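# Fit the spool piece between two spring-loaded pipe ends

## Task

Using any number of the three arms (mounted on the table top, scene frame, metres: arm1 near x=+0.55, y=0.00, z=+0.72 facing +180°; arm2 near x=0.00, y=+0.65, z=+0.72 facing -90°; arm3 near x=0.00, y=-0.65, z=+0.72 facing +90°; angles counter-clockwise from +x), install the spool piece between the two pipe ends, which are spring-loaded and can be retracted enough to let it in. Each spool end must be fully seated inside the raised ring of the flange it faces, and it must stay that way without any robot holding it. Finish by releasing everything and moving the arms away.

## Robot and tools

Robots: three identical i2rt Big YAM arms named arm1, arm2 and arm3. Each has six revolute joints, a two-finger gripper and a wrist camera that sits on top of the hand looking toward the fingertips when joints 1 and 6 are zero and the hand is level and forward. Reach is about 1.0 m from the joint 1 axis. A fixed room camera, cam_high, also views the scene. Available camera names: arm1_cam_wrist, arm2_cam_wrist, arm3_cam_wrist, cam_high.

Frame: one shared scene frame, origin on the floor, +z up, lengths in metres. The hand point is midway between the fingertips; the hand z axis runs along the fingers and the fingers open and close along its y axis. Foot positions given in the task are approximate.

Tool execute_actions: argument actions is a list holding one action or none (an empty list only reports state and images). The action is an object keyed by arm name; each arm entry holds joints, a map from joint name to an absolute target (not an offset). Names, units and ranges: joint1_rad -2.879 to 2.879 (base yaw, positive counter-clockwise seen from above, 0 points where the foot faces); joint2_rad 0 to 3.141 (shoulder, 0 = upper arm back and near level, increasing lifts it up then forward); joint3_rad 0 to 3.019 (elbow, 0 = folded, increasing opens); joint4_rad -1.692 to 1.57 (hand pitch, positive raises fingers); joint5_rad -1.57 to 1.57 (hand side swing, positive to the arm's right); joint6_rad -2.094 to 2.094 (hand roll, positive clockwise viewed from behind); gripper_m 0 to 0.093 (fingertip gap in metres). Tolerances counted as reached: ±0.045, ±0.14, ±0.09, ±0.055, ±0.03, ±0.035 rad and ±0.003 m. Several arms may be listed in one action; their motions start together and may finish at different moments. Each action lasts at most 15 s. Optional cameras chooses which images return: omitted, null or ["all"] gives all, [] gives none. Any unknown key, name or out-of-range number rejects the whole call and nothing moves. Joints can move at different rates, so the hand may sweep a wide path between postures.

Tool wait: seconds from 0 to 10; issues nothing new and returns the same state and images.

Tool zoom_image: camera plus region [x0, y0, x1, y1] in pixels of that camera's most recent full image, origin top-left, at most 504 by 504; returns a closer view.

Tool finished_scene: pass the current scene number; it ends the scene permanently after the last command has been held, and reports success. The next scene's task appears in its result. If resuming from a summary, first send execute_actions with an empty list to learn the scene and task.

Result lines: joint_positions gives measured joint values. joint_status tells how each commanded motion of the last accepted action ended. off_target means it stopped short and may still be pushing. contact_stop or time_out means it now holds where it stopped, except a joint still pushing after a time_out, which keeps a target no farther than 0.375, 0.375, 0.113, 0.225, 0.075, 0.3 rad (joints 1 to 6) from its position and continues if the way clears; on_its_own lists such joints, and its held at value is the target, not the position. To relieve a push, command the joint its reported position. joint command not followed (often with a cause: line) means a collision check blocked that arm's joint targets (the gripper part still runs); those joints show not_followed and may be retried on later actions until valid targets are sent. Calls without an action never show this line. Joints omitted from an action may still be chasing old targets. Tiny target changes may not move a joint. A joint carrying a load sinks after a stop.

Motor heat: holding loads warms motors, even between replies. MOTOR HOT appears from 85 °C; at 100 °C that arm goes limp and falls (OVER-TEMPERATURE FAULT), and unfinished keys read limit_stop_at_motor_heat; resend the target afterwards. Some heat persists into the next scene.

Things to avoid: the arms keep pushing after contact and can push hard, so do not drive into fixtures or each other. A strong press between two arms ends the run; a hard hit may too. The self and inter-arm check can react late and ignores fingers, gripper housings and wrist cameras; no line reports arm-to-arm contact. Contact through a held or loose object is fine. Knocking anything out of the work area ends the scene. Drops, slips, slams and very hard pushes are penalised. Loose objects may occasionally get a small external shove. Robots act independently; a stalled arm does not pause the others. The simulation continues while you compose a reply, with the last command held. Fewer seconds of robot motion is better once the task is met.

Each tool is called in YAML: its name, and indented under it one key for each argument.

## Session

execute_actions:
  actions: []

Scene clock: 0.00 s.
arm1.joint_positions: joint1_rad=-0.169 joint2_rad=+0.627 joint3_rad=+1.456 joint4_rad=-1.508 joint5_rad=+0.251 joint6_rad=+0.363 gripper_m=+0.094
arm1.joint_status: not commanded
arm1.hand: x=+0.3603 y=+0.0646 z=+1.3371 quat_wxyz=(+0.069, -0.852, +0.273, +0.441) (m; scene frame)
arm2.joint_positions: joint1_rad=-0.261 joint2_rad=+0.589 joint3_rad=+1.464 joint4_rad=-1.348 joint5_rad=+0.160 joint6_rad=-0.128 gripper_m=+0.094
arm2.joint_status: not commanded
arm2.hand: x=-0.0733 y=+0.4456 z=+1.3458 quat_wxyz=(-0.237, -0.659, -0.545, +0.461) (m; scene frame)
arm3.joint_positions: joint1_rad=-0.456 joint2_rad=+0.627 joint3_rad=+1.448 joint4_rad=-1.388 joint5_rad=+0.029 joint6_rad=+0.084 gripper_m=+0.094
arm3.joint_status: not commanded
arm3.hand: x=+0.0991 y=-0.4506 z=+1.3341 quat_wxyz=(-0.402, +0.433, -0.762, -0.264) (m; scene frame)
pictures: arm1_cam_wrist, arm2_cam_wrist, arm3_cam_wrist, cam_high
Images, in order (width x height): arm1_cam_wrist 616x616, arm2_cam_wrist 616x616, arm3_cam_wrist 616x616, cam_high 504x504.

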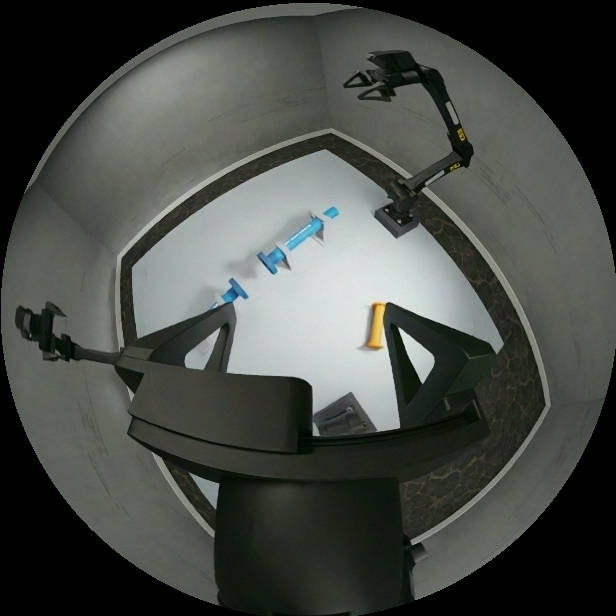

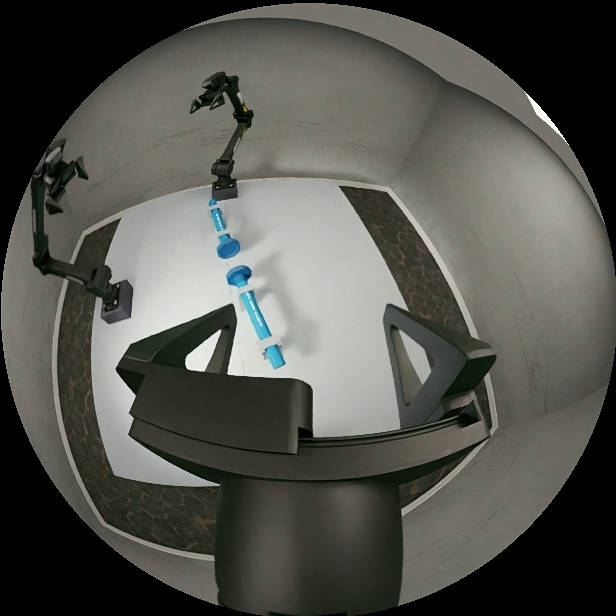

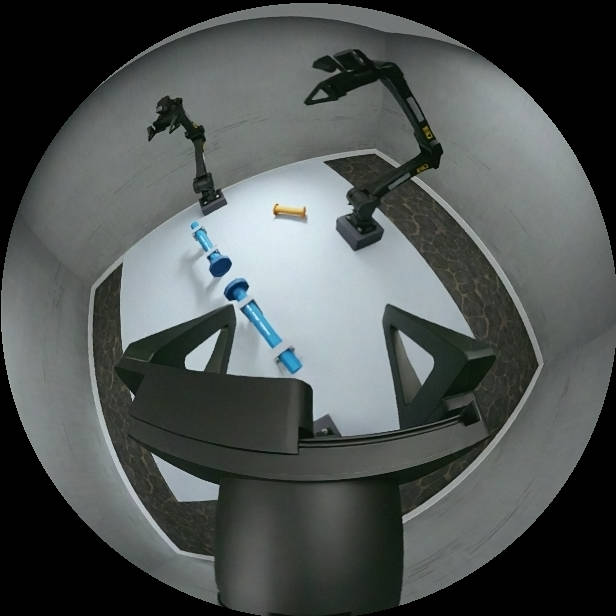

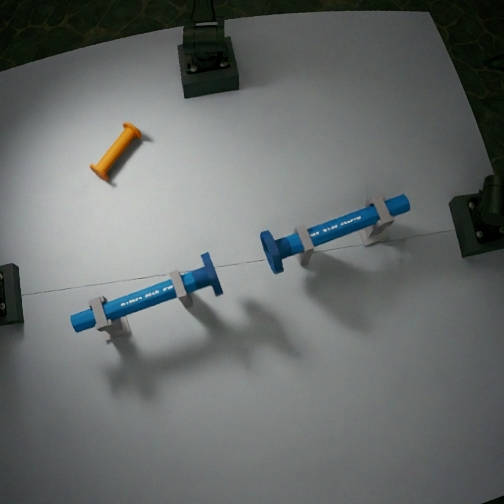

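execute_actions:
  actions:
    - {"arm1":{"joints":{"joint1_rad":-0.94,"joint2_rad":1.43,"joint3_rad":1.015,"joint4_rad":-1.155,"joint5_rad":0,"joint6_rad":-0.16}},"arm2":{"joints":{"joint1_rad":-0.236,"joint2_rad":1.5,"joint3_rad":1.15,"joint4_rad":-1.22,"joint5_rad":0,"joint6_rad":-0.45}},"arm3":{"joints":{"joint1_rad":-0.097,"joint2_rad":1.39,"joint3_rad":1.03,"joint4_rad":-1.21,"joint5_rad":0,"joint6_rad":-0.316}}}

Scene clock: 14.73 s.
arm1.joint_positions: joint1_rad=-0.944 joint2_rad=+1.420 joint3_rad=+1.003 joint4_rad=-1.166 joint5_rad=+0.002 joint6_rad=-0.151 gripper_m=+0.094
arm1.joint_status: all done
arm1.hand: x=+0.3209 y=+0.2993 z=+0.9163 quat_wxyz=(+0.002, -0.928, +0.374, -0.001) (m; scene frame)
arm2.joint_positions: joint1_rad=-0.252 joint2_rad=+1.497 joint3_rad=+1.149 joint4_rad=-1.227 joint5_rad=+0.003 joint6_rad=-0.439 gripper_m=+0.094
arm2.joint_status: all done
arm2.hand: x=-0.0899 y=+0.2379 z=+0.9001 quat_wxyz=(+0.007, -0.623, -0.782, -0.007) (m; scene frame)
arm3.joint_positions: joint1_rad=-0.100 joint2_rad=+1.383 joint3_rad=+1.018 joint4_rad=-1.223 joint5_rad=+0.001 joint6_rad=-0.308 gripper_m=+0.094
arm3.joint_status: all done
arm3.hand: x=+0.0307 y=-0.2808 z=+0.9119 quat_wxyz=(+0.007, +0.782, -0.623, +0.006) (m; scene frame)
pictures: arm1_cam_wrist, arm2_cam_wrist, arm3_cam_wrist, cam_high
Images, in order (width x height): arm1_cam_wrist 616x616, arm2_cam_wrist 616x616, arm3_cam_wrist 616x616, cam_high 504x504.

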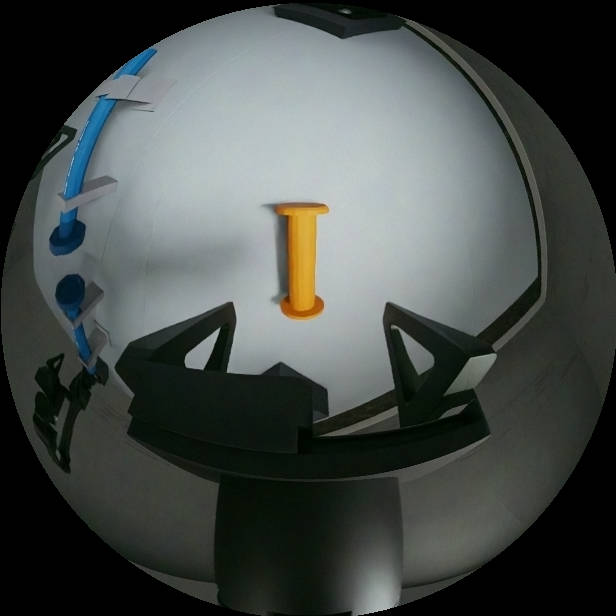

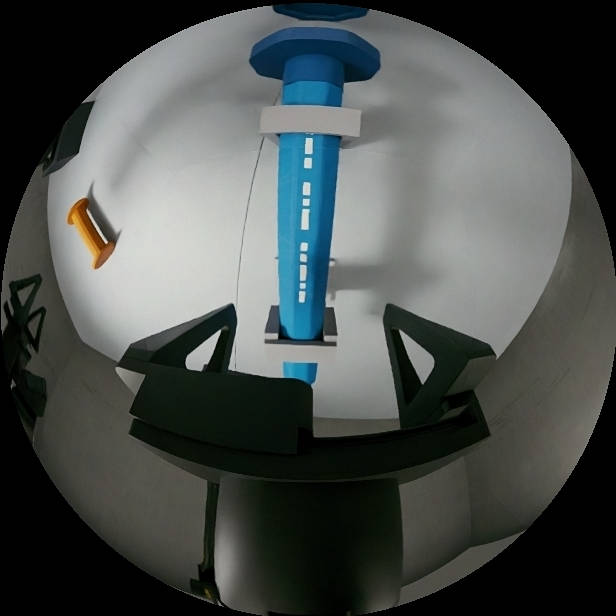

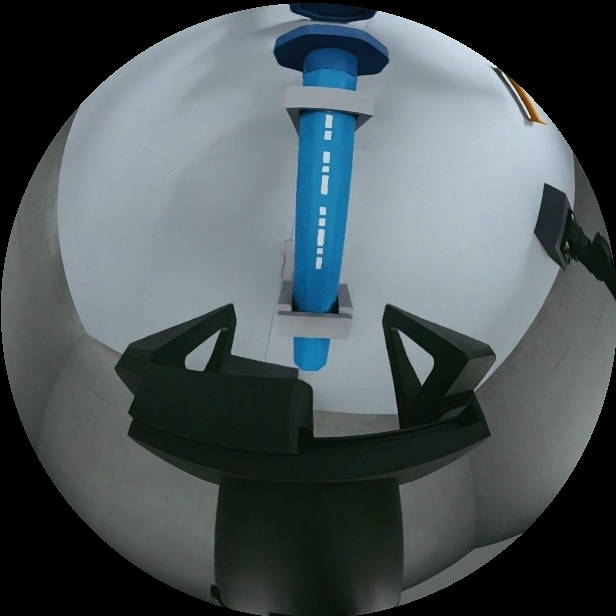

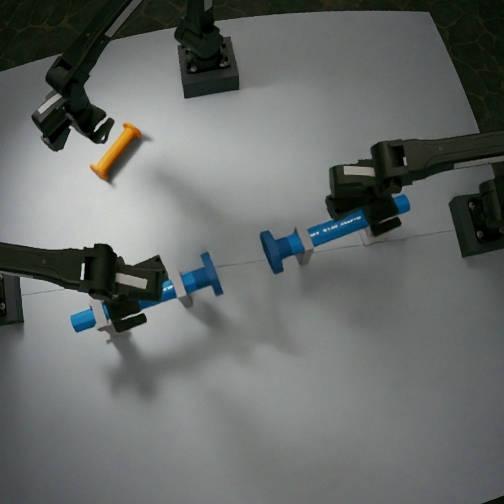

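execute_actions:
  actions:
    - {"arm1":{"joints":{"joint1_rad":-0.905,"joint2_rad":1.65,"joint3_rad":0.875,"joint4_rad":-0.795,"joint6_rad":-0.12}},"arm2":{"joints":{"joint1_rad":-0.205,"joint2_rad":1.6,"joint3_rad":1.15,"joint4_rad":-1.11,"joint6_rad":-0.41}},"arm3":{"joints":{"joint1_rad":-0.095,"joint2_rad":1.53,"joint3_rad":1.08,"joint4_rad":-1.11}}}
  cameras: ["arm1_cam_wrist","arm2_cam_wrist","arm3_cam_wrist"]

Scene clock: 26.50 s.
arm1.joint_positions: joint1_rad=-0.909 joint2_rad=+1.661 joint3_rad=+0.868 joint4_rad=-0.809 joint5_rad=+0.002 joint6_rad=-0.129 gripper_m=+0.094
arm1.joint_status: all done
arm1.hand: x=+0.3062 y=+0.2969 z=+0.7856 quat_wxyz=(-0.002, -0.930, +0.367, -0.010) (m; scene frame)
arm2.joint_positions: joint1_rad=-0.214 joint2_rad=+1.608 joint3_rad=+1.149 joint4_rad=-1.120 joint5_rad=+0.002 joint6_rad=-0.421 gripper_m=+0.094
arm2.joint_status: all done
arm2.hand: x=-0.0784 y=+0.2113 z=+0.8539 quat_wxyz=(+0.007, -0.615, -0.788, -0.009) (m; scene frame)
arm3.joint_positions: joint1_rad=-0.100 joint2_rad=+1.540 joint3_rad=+1.039 joint4_rad=-1.128 joint5_rad=+0.001 joint6_rad=-0.308 gripper_m=+0.094
arm3.joint_status: all done
arm3.hand: x=+0.0329 y=-0.2529 z=+0.8610 quat_wxyz=(+0.024, +0.782, -0.622, +0.017) (m; scene frame)
pictures: arm1_cam_wrist, arm2_cam_wrist, arm3_cam_wrist
Images, in order (width x height): arm1_cam_wrist 616x616, arm2_cam_wrist 616x616, arm3_cam_wrist 616x616.

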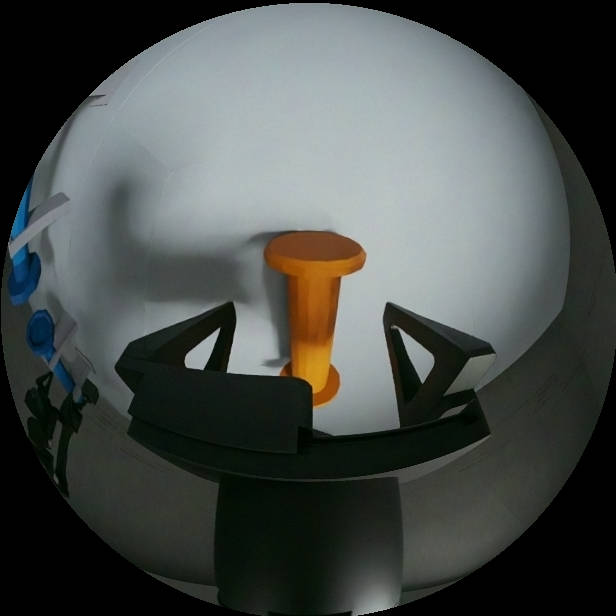

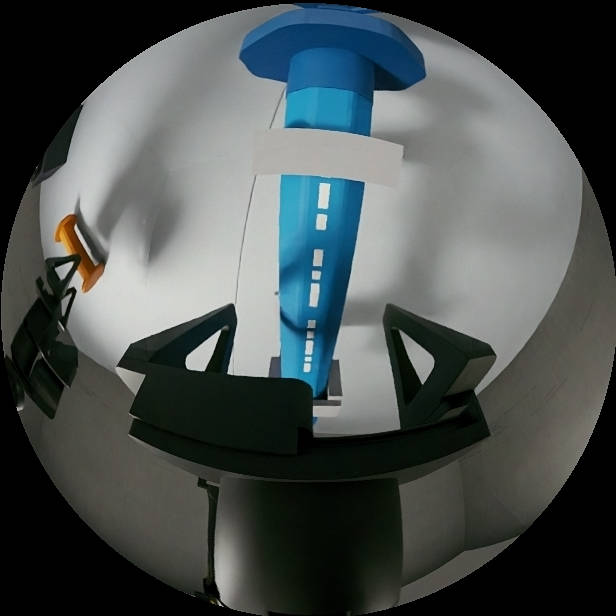

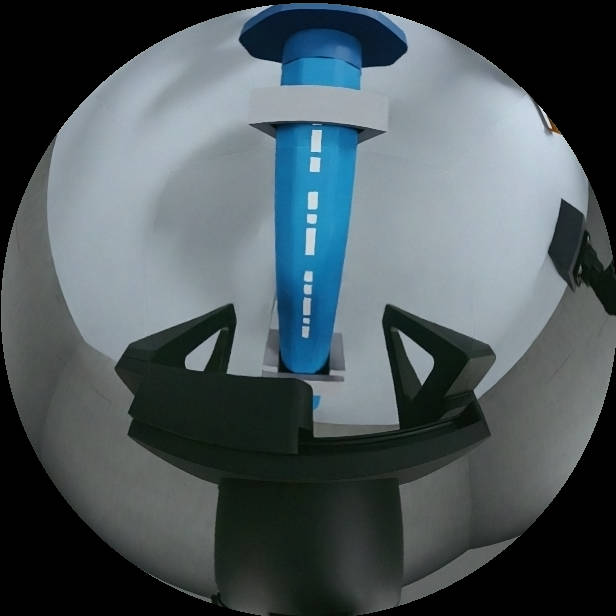

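execute_actions:
  actions:
    - {"arm1":{"joints":{"joint2_rad":1.73,"joint4_rad":-0.73}},"arm2":{"joints":{"joint2_rad":1.71,"joint3_rad":1.09,"joint4_rad":-0.96}},"arm3":{"joints":{"joint2_rad":1.7,"joint3_rad":1.07,"joint4_rad":-0.95}}}
  cameras: ["arm1_cam_wrist","arm2_cam_wrist","arm3_cam_wrist"]

Scene clock: 31.50 s.
arm1.joint_positions: joint1_rad=-0.909 joint2_rad=+1.726 joint3_rad=+0.868 joint4_rad=-0.745 joint5_rad=+0.002 joint6_rad=-0.129 gripper_m=+0.094
arm1.joint_status: all done
arm1.hand: x=+0.3027 y=+0.3014 z=+0.7612 quat_wxyz=(-0.002, -0.930, +0.367, -0.010) (m; scene frame)
arm2.joint_positions: joint1_rad=-0.214 joint2_rad=+1.708 joint3_rad=+1.097 joint4_rad=-0.969 joint5_rad=-0.001 joint6_rad=-0.421 gripper_m=+0.094
arm2.joint_status: all done
arm2.hand: x=-0.0790 y=+0.2050 z=+0.7939 quat_wxyz=(+0.006, -0.615, -0.788, -0.011) (m; scene frame)
arm3.joint_positions: joint1_rad=-0.100 joint2_rad=+1.709 joint3_rad=+1.039 joint4_rad=-0.968 joint5_rad=+0.000 joint6_rad=-0.309 gripper_m=+0.094
arm3.joint_status: all done
arm3.hand: x=+0.0349 y=-0.2271 z=+0.7926 quat_wxyz=(+0.028, +0.782, -0.622, +0.019) (m; scene frame)
pictures: arm1_cam_wrist, arm2_cam_wrist, arm3_cam_wrist
Images, in order (width x height): arm1_cam_wrist 616x616, arm2_cam_wrist 616x616, arm3_cam_wrist 616x616.

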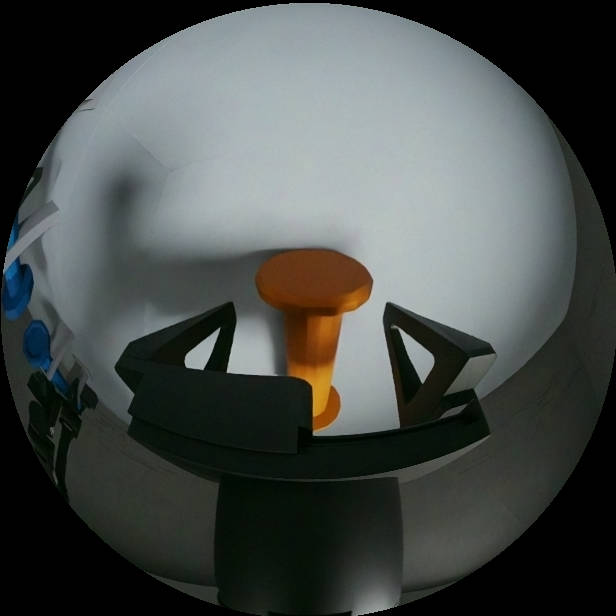

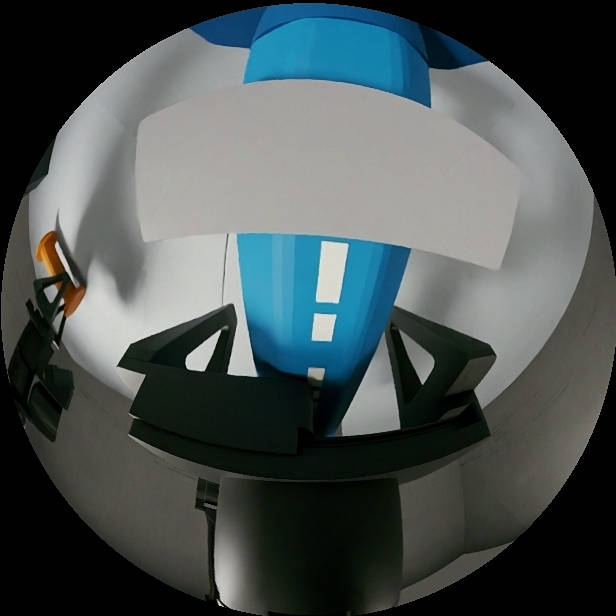

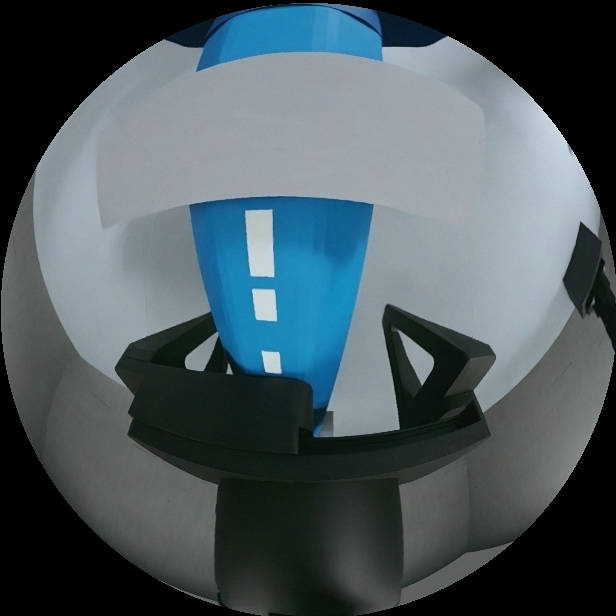

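execute_actions:
  actions:
    - {"arm1":{"joints":{"joint1_rad":-0.925,"joint2_rad":1.655,"joint3_rad":0.775,"joint4_rad":-0.73}},"arm2":{"joints":{"gripper_m":0.02}},"arm3":{"joints":{"gripper_m":0.02,"joint1_rad":-0.06}}}
  cameras: ["arm1_cam_wrist","arm2_cam_wrist","arm3_cam_wrist"]

Scene clock: 39.07 s.
arm1.joint_positions: joint1_rad=-0.916 joint2_rad=+1.661 joint3_rad=+0.778 joint4_rad=-0.738 joint5_rad=+0.002 joint6_rad=-0.129 gripper_m=+0.094
arm1.joint_status: all done
arm1.hand: x=+0.3277 y=+0.2753 z=+0.7621 quat_wxyz=(-0.007, -0.928, +0.371, -0.018) (m; scene frame)
arm2.joint_positions: joint1_rad=-0.214 joint2_rad=+1.708 joint3_rad=+1.096 joint4_rad=-0.970 joint5_rad=-0.004 joint6_rad=-0.371 gripper_m=+0.036
arm2.joint_status: gripper_m off_target (ended at +0.036, target +0.020)
arm2.hand: x=-0.0783 y=+0.2056 z=+0.7935 quat_wxyz=(+0.006, -0.634, -0.773, -0.012) (m; scene frame)
arm3.joint_positions: joint1_rad=-0.075 joint2_rad=+1.709 joint3_rad=+1.039 joint4_rad=-0.968 joint5_rad=+0.002 joint6_rad=-0.262 gripper_m=+0.037
arm3.joint_status: gripper_m off_target (ended at +0.037, target +0.020); the others done
arm3.hand: x=+0.0245 y=-0.2263 z=+0.7928 quat_wxyz=(+0.026, +0.776, -0.630, +0.020) (m; scene frame)
pictures: arm1_cam_wrist, arm2_cam_wrist, arm3_cam_wrist
Images, in order (width x height): arm1_cam_wrist 616x616, arm2_cam_wrist 616x616, arm3_cam_wrist 616x616.

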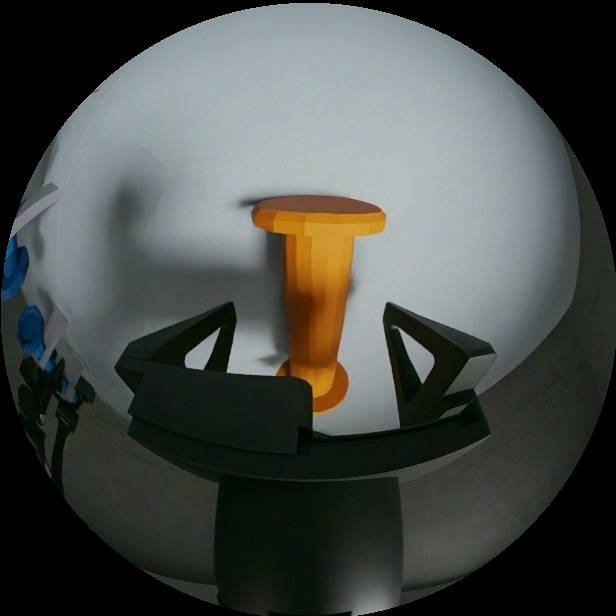

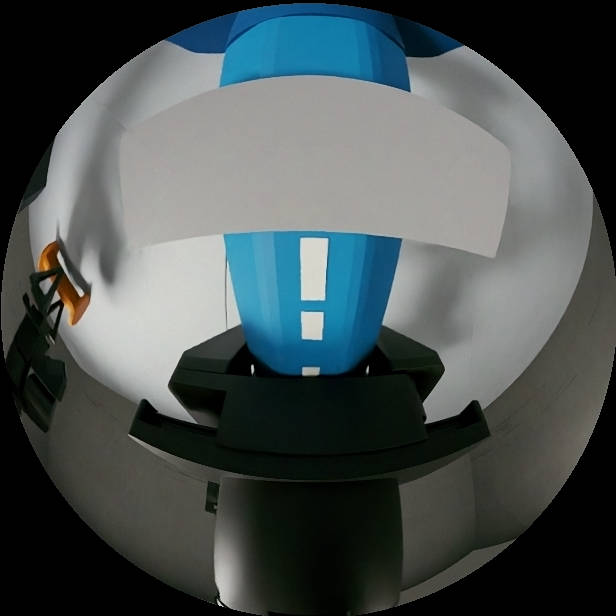

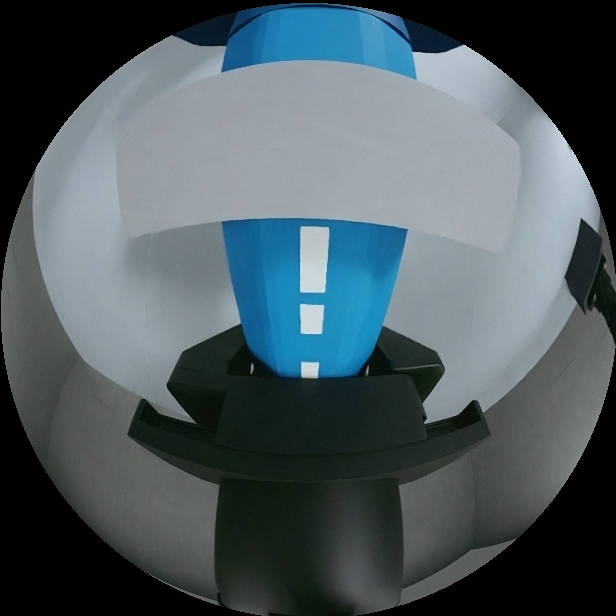

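execute_actions:
  actions:
    - {"arm1":{"joints":{"gripper_m":0.02}},"arm2":{"joints":{"joint1_rad":-0.24,"joint2_rad":1.57,"joint3_rad":0.93,"joint4_rad":-0.84}},"arm3":{"joints":{"joint1_rad":-0.095,"joint2_rad":1.57,"joint3_rad":0.88,"joint4_rad":-0.84}}}
  cameras: []

execute_actions:
  actions:
    - {"arm1":{"joints":{"joint2_rad":1.3,"joint3_rad":1.0,"joint4_rad":-1.27}}}

Scene clock: 44.90 s.
arm1.joint_positions: joint1_rad=-0.917 joint2_rad=+1.661 joint3_rad=+0.778 joint4_rad=-0.738 joint5_rad=+0.002 joint6_rad=-0.128 gripper_m=+0.034
arm1.joint_status: gripper_m off_target (ended at +0.034, target +0.020)
arm1.hand: x=+0.3279 y=+0.2755 z=+0.7621 quat_wxyz=(-0.007, -0.928, +0.372, -0.018) (m; scene frame)
arm2.joint_positions: joint1_rad=-0.220 joint2_rad=+1.627 joint3_rad=+0.983 joint4_rad=-0.800 joint5_rad=-0.001 joint6_rad=-0.364 gripper_m=+0.036
arm2.joint_status: all done
arm2.hand: x=-0.0810 y=+0.2099 z=+0.7940 quat_wxyz=(-0.027, -0.639, -0.767, +0.048) (m; scene frame)
arm3.joint_positions: joint1_rad=-0.085 joint2_rad=+1.618 joint3_rad=+0.920 joint4_rad=-0.816 joint5_rad=+0.000 joint6_rad=-0.256 gripper_m=+0.036
arm3.joint_status: all done
arm3.hand: x=+0.0280 y=-0.2370 z=+0.7935 quat_wxyz=(-0.023, +0.770, -0.637, -0.016) (m; scene frame)
pictures: none
No camera images: the call's "cameras" was empty. Leave "cameras" out to get every camera's image.

Scene clock: 46.17 s.
arm1.joint_positions: joint1_rad=-0.917 joint2_rad=+1.302 joint3_rad=+0.980 joint4_rad=-1.256 joint5_rad=+0.002 joint6_rad=-0.128 gripper_m=+0.034
arm1.joint_status: all done
arm1.hand: x=+0.3327 y=+0.2684 z=+0.9482 quat_wxyz=(+0.004, -0.928, +0.372, +0.001) (m; scene frame)
arm2.joint_positions: joint1_rad=-0.220 joint2_rad=+1.627 joint3_rad=+0.983 joint4_rad=-0.800 joint5_rad=-0.001 joint6_rad=-0.364 gripper_m=+0.036
arm2.joint_status: not commanded
arm2.hand: x=-0.0810 y=+0.2099 z=+0.7940 quat_wxyz=(-0.027, -0.639, -0.767, +0.048) (m; scene frame)
arm3.joint_positions: joint1_rad=-0.085 joint2_rad=+1.618 joint3_rad=+0.920 joint4_rad=-0.816 joint5_rad=+0.000 joint6_rad=-0.256 gripper_m=+0.036
arm3.joint_status: not commanded
arm3.hand: x=+0.0280 y=-0.2370 z=+0.7935 quat_wxyz=(-0.023, +0.770, -0.637, -0.016) (m; scene frame)
pictures: arm1_cam_wrist, arm2_cam_wrist, arm3_cam_wrist, cam_high
Images, in order (width x height): arm1_cam_wrist 616x616, arm2_cam_wrist 616x616, arm3_cam_wrist 616x616, cam_high 504x504.

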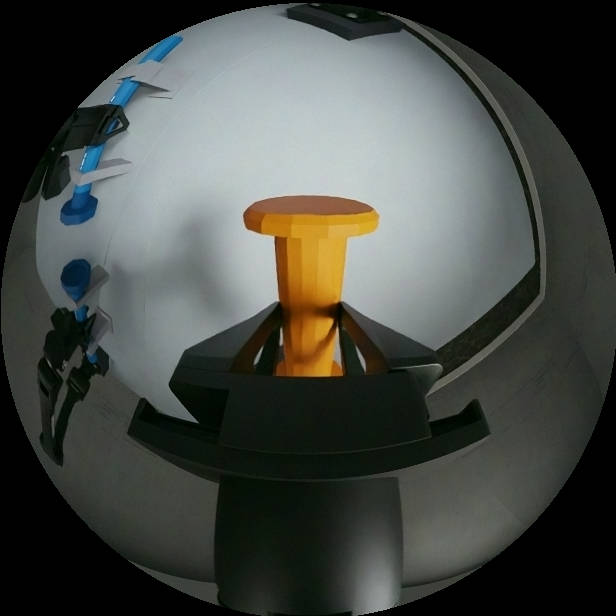

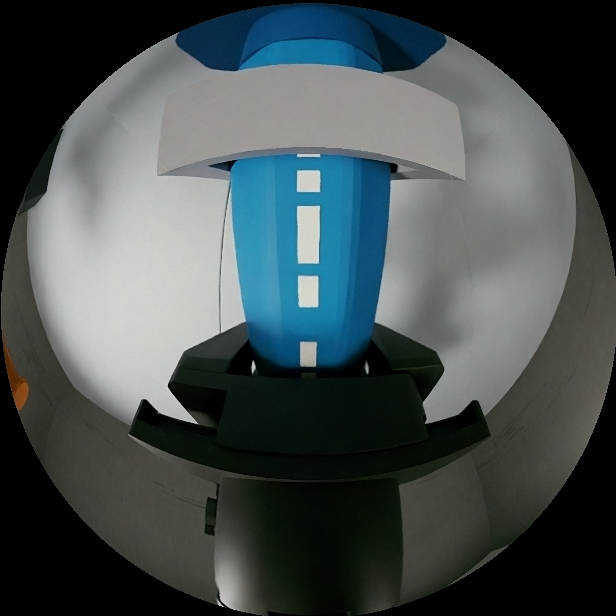

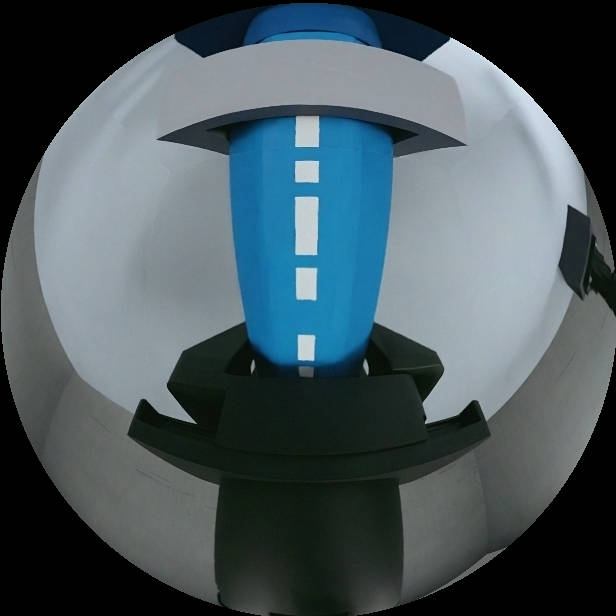

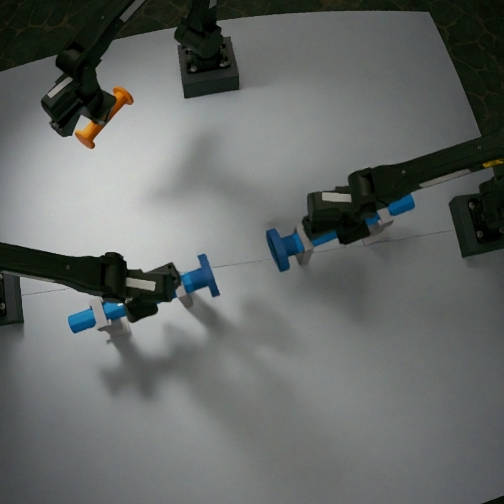

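execute_actions:
  actions:
    - {"arm1":{"joints":{"joint1_rad":-0.03,"joint2_rad":1.5,"joint3_rad":1.5,"joint4_rad":-1.5,"joint6_rad":-1.83}},"arm2":{"joints":{"joint2_rad":1.5,"joint3_rad":0.87,"joint4_rad":-0.82}},"arm3":{"joints":{"joint2_rad":1.5,"joint3_rad":0.82,"joint4_rad":-0.82}}}
  cameras: []

execute_actions:
  actions:
    - {"arm1":{"joints":{"joint2_rad":1.95,"joint3_rad":1.7,"joint4_rad":-1.32}}}

Scene clock: 55.77 s.
arm1.joint_positions: joint1_rad=-0.021 joint2_rad=+1.517 joint3_rad=+1.457 joint4_rad=-1.487 joint5_rad=-0.003 joint6_rad=-1.821 gripper_m=+0.034
arm1.joint_status: all done
arm1.hand: x=+0.0949 y=-0.0058 z=+1.0427 quat_wxyz=(+0.014, -0.611, -0.792, +0.005) (m; scene frame)
arm2.joint_positions: joint1_rad=-0.221 joint2_rad=+1.598 joint3_rad=+0.945 joint4_rad=-0.755 joint5_rad=+0.007 joint6_rad=-0.366 gripper_m=+0.036
arm2.joint_status: joint4_rad time_out (moved +0.045 of -0.020); the others done
arm2.on_its_own: joint4_rad reads -0.755 and still pushes toward -0.820 since a time_out
arm2.hand: x=-0.0820 y=+0.2140 z=+0.7952 quat_wxyz=(-0.032, -0.638, -0.767, +0.066) (m; scene frame)
arm3.joint_positions: joint1_rad=-0.089 joint2_rad=+1.580 joint3_rad=+0.869 joint4_rad=-0.761 joint5_rad=+0.003 joint6_rad=-0.257 gripper_m=+0.036
arm3.joint_status: joint4_rad time_out (moved +0.055 of -0.004); the others done
arm3.on_its_own: joint4_rad reads -0.761 and still pushes toward -0.820 since a time_out
arm3.hand: x=+0.0296 y=-0.2442 z=+0.7933 quat_wxyz=(-0.041, +0.769, -0.637, -0.027) (m; scene frame)
pictures: none
No camera images: the call's "cameras" was empty. Leave "cameras" out to get every camera's image.

not run: a stop came earlier in this reply.

execute_actions:
  actions:
    - {"arm1":{"joints":{"joint2_rad":1.95,"joint3_rad":1.7,"joint4_rad":-1.32}}}

Scene clock: 58.13 s.
arm1.joint_positions: joint1_rad=-0.021 joint2_rad=+1.977 joint3_rad=+1.668 joint4_rad=-1.324 joint5_rad=+0.000 joint6_rad=-1.824 gripper_m=+0.034
arm1.joint_status: all done
arm1.hand: x=-0.0319 y=-0.0042 z=+0.8896 quat_wxyz=(-0.019, -0.610, -0.792, -0.022) (m; scene frame)
arm2.joint_positions: joint1_rad=-0.224 joint2_rad=+1.590 joint3_rad=+0.935 joint4_rad=-0.752 joint5_rad=+0.008 joint6_rad=-0.369 gripper_m=+0.036
arm2.joint_status: not commanded
arm2.on_its_own: joint4_rad reads -0.752 and still pushes toward -0.820 since a time_out
arm2.hand: x=-0.0828 y=+0.2176 z=+0.7952 quat_wxyz=(-0.031, -0.638, -0.767, +0.067) (m; scene frame)
arm3.joint_positions: joint1_rad=-0.089 joint2_rad=+1.580 joint3_rad=+0.869 joint4_rad=-0.761 joint5_rad=+0.003 joint6_rad=-0.257 gripper_m=+0.036
arm3.joint_status: not commanded
arm3.on_its_own: joint4_rad reads -0.761 and still pushes toward -0.820 since a time_out
arm3.hand: x=+0.0296 y=-0.2442 z=+0.7933 quat_wxyz=(-0.041, +0.769, -0.637, -0.027) (m; scene frame)
pictures: arm1_cam_wrist, arm2_cam_wrist, arm3_cam_wrist, cam_high
Images, in order (width x height): arm1_cam_wrist 616x616, arm2_cam_wrist 616x616, arm3_cam_wrist 616x616, cam_high 504x504.

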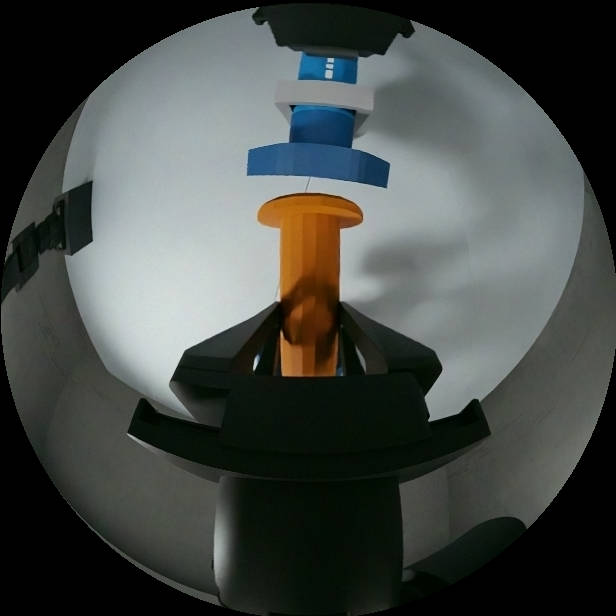

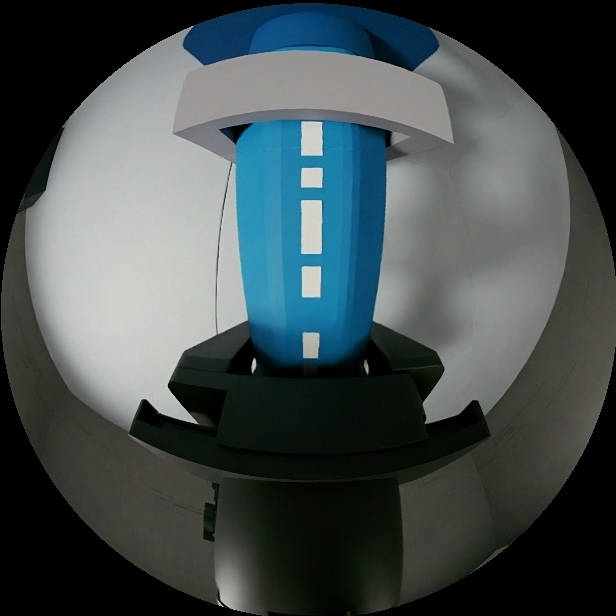

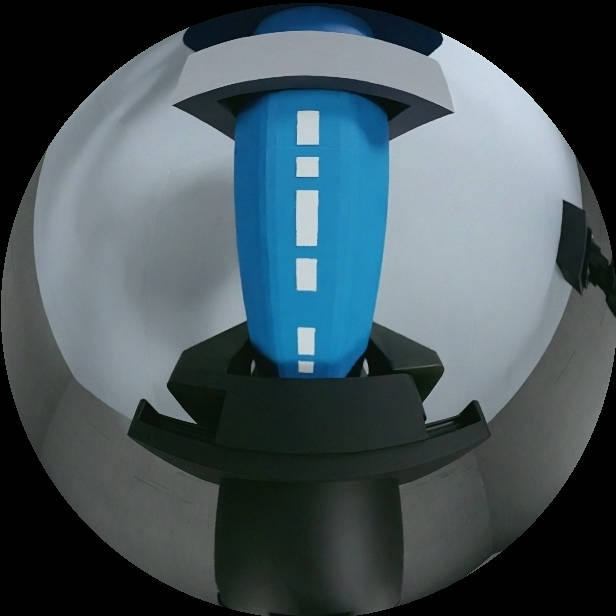

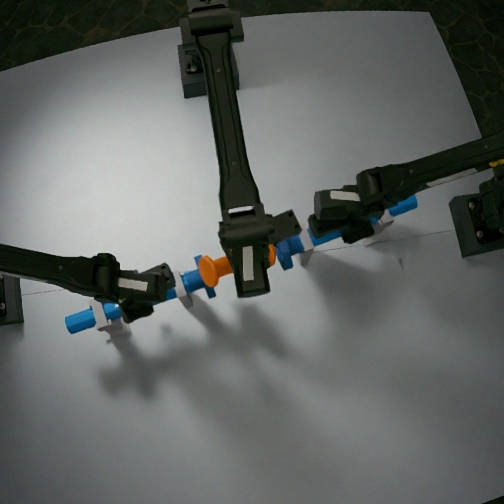

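execute_actions:
  actions:
    - {"arm1":{"joints":{"joint1_rad":0.015,"joint6_rad":-1.75}}}
  cameras: ["arm1_cam_wrist","cam_high"]

zoom_image:
  camera: "cam_high"
  region: [160,200,340,330]

Scene clock: 65.20 s.
arm1.joint_positions: joint1_rad=-0.002 joint2_rad=+1.977 joint3_rad=+1.668 joint4_rad=-1.324 joint5_rad=+0.011 joint6_rad=-1.768 gripper_m=+0.034
arm1.joint_status: all done
arm1.hand: x=-0.0318 y=-0.0139 z=+0.8895 quat_wxyz=(-0.015, -0.624, -0.781, -0.028) (m; scene frame)
arm2.joint_positions: joint1_rad=-0.224 joint2_rad=+1.590 joint3_rad=+0.935 joint4_rad=-0.752 joint5_rad=+0.008 joint6_rad=-0.369 gripper_m=+0.036
arm2.joint_status: not commanded
arm2.on_its_own: joint4_rad reads -0.752 and still pushes toward -0.820 since a time_out
arm2.hand: x=-0.0828 y=+0.2176 z=+0.7952 quat_wxyz=(-0.031, -0.638, -0.767, +0.067) (m; scene frame)
arm3.joint_positions: joint1_rad=-0.089 joint2_rad=+1.580 joint3_rad=+0.869 joint4_rad=-0.761 joint5_rad=+0.003 joint6_rad=-0.257 gripper_m=+0.036
arm3.joint_status: not commanded
arm3.on_its_own: joint4_rad reads -0.761 and still pushes toward -0.820 since a time_out
arm3.hand: x=+0.0296 y=-0.2442 z=+0.7933 quat_wxyz=(-0.041, +0.769, -0.637, -0.027) (m; scene frame)
pictures: arm1_cam_wrist, cam_high
Images, in order (width x height): arm1_cam_wrist 616x616, cam_high 504x504.

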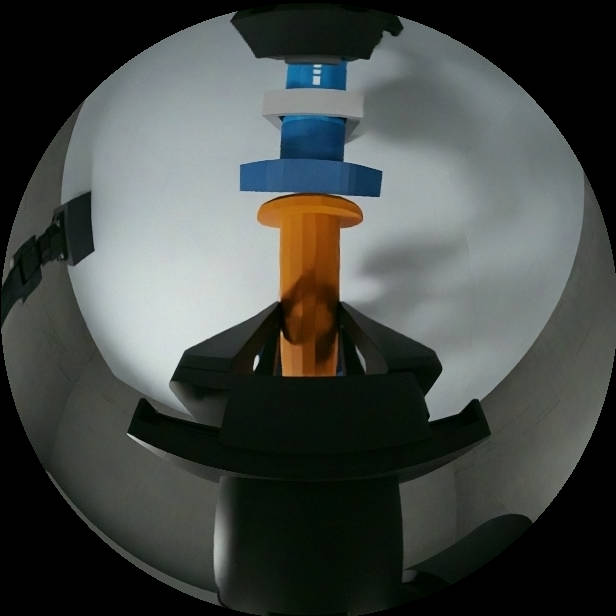

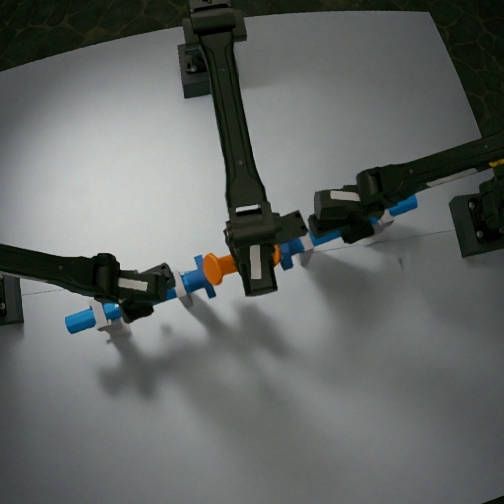

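Region (160, 200, 340, 330) of cam_high's 504x504 image, scaled by 2.800, with more detail than that image has.

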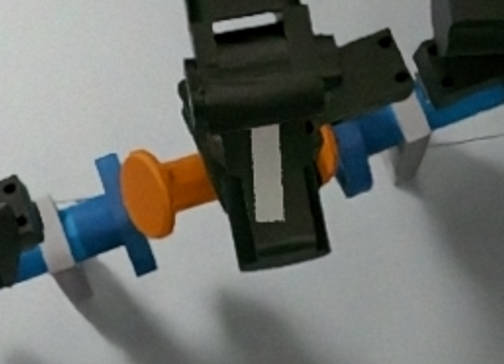

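execute_actions:
  actions:
    - {"arm1":{"joints":{"joint2_rad":2.01,"joint3_rad":1.62,"joint4_rad":-1.24}}}
  cameras: ["arm1_cam_wrist","cam_high"]

zoom_image:
  camera: "cam_high"
  region: [160,200,340,330]

Scene clock: 70.50 s.
arm1.joint_positions: joint1_rad=+0.009 joint2_rad=+2.017 joint3_rad=+1.616 joint4_rad=-1.251 joint5_rad=+0.001 joint6_rad=-1.759 gripper_m=+0.034
arm1.joint_status: all done
arm1.hand: x=-0.0275 y=-0.0213 z=+0.8481 quat_wxyz=(-0.025, -0.623, -0.781, -0.030) (m; scene frame)
arm2.joint_positions: joint1_rad=-0.224 joint2_rad=+1.590 joint3_rad=+0.935 joint4_rad=-0.752 joint5_rad=+0.008 joint6_rad=-0.369 gripper_m=+0.036
arm2.joint_status: not commanded
arm2.on_its_own: joint4_rad reads -0.752 and still pushes toward -0.820 since a time_out
arm2.hand: x=-0.0828 y=+0.2176 z=+0.7952 quat_wxyz=(-0.031, -0.638, -0.767, +0.067) (m; scene frame)
arm3.joint_positions: joint1_rad=-0.089 joint2_rad=+1.580 joint3_rad=+0.869 joint4_rad=-0.761 joint5_rad=+0.003 joint6_rad=-0.257 gripper_m=+0.036
arm3.joint_status: not commanded
arm3.on_its_own: joint4_rad reads -0.761 and still pushes toward -0.820 since a time_out
arm3.hand: x=+0.0296 y=-0.2442 z=+0.7933 quat_wxyz=(-0.041, +0.769, -0.637, -0.027) (m; scene frame)
pictures: arm1_cam_wrist, cam_high
Images, in order (width x height): arm1_cam_wrist 616x616, cam_high 504x504.

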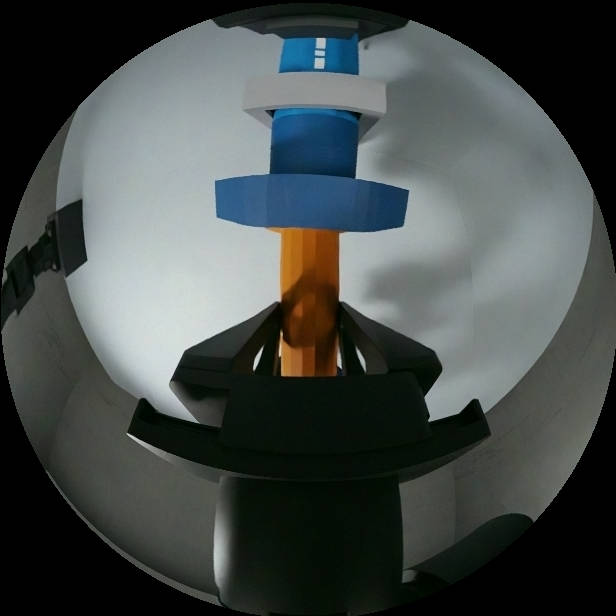

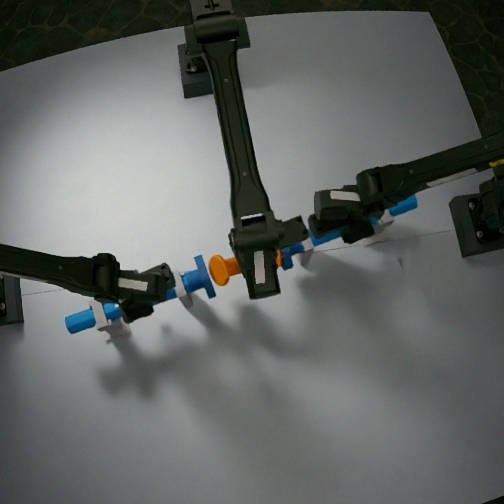

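Region (160, 200, 340, 330) of cam_high's 504x504 image, scaled by 2.800, with more detail than that image has.

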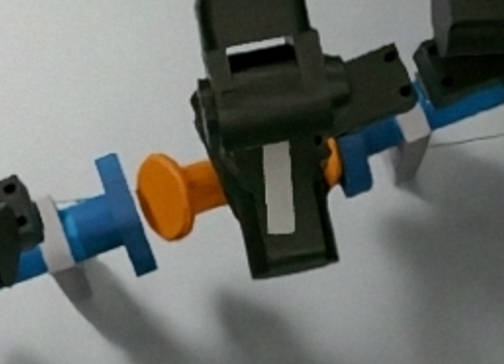

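execute_actions:
  actions:
    - {"arm1":{"joints":{"joint1_rad":-0.02,"joint2_rad":2.03,"joint3_rad":1.585,"joint4_rad":-1.19}}}
  cameras: ["arm1_cam_wrist","cam_high"]

zoom_image:
  camera: "cam_high"
  region: [160,200,340,330]

Scene clock: 74.80 s.
arm1.joint_positions: joint1_rad=-0.011 joint2_rad=+2.032 joint3_rad=+1.583 joint4_rad=-1.202 joint5_rad=-0.004 joint6_rad=-1.758 gripper_m=+0.034
arm1.joint_status: all done
arm1.hand: x=-0.0257 y=-0.0097 z=+0.8284 quat_wxyz=(-0.026, -0.632, -0.774, -0.027) (m; scene frame)
arm2.joint_positions: joint1_rad=-0.224 joint2_rad=+1.590 joint3_rad=+0.935 joint4_rad=-0.752 joint5_rad=+0.008 joint6_rad=-0.369 gripper_m=+0.036
arm2.joint_status: not commanded
arm2.on_its_own: joint4_rad reads -0.752 and still pushes toward -0.820 since a time_out
arm2.hand: x=-0.0828 y=+0.2176 z=+0.7952 quat_wxyz=(-0.031, -0.638, -0.767, +0.067) (m; scene frame)
arm3.joint_positions: joint1_rad=-0.089 joint2_rad=+1.580 joint3_rad=+0.869 joint4_rad=-0.761 joint5_rad=+0.003 joint6_rad=-0.257 gripper_m=+0.036
arm3.joint_status: not commanded
arm3.on_its_own: joint4_rad reads -0.761 and still pushes toward -0.820 since a time_out
arm3.hand: x=+0.0296 y=-0.2442 z=+0.7933 quat_wxyz=(-0.041, +0.769, -0.637, -0.027) (m; scene frame)
pictures: arm1_cam_wrist, cam_high
Images, in order (width x height): arm1_cam_wrist 616x616, cam_high 504x504.

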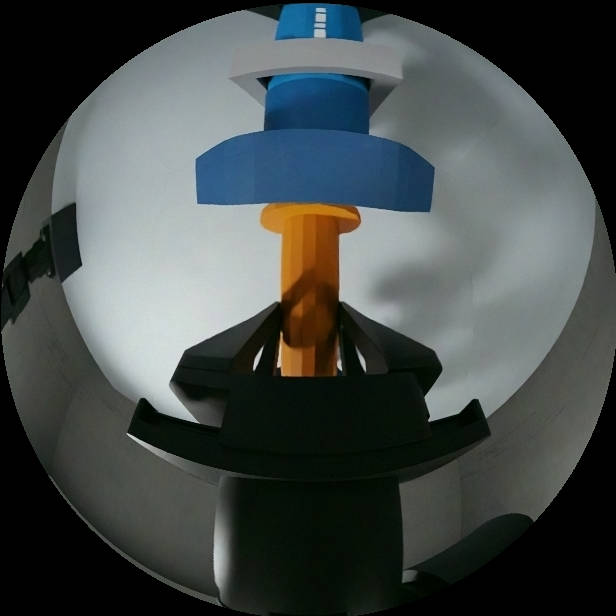

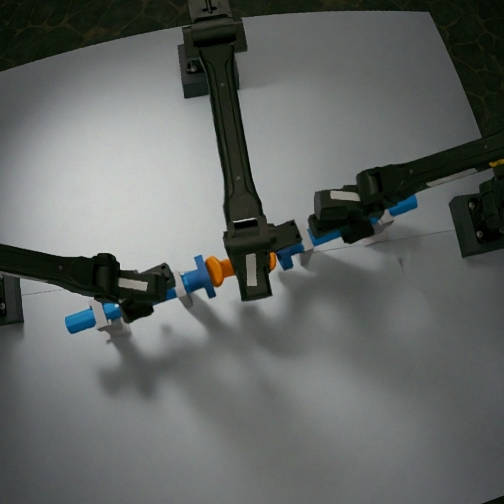

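Region (160, 200, 340, 330) of cam_high's 504x504 image, scaled by 2.800, with more detail than that image has.

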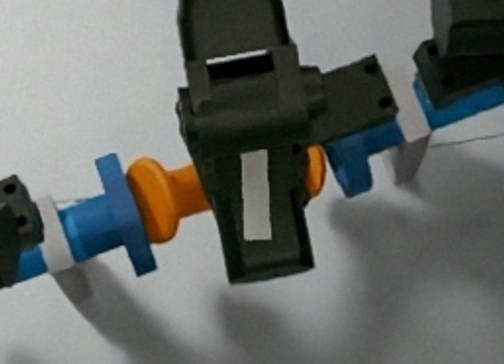

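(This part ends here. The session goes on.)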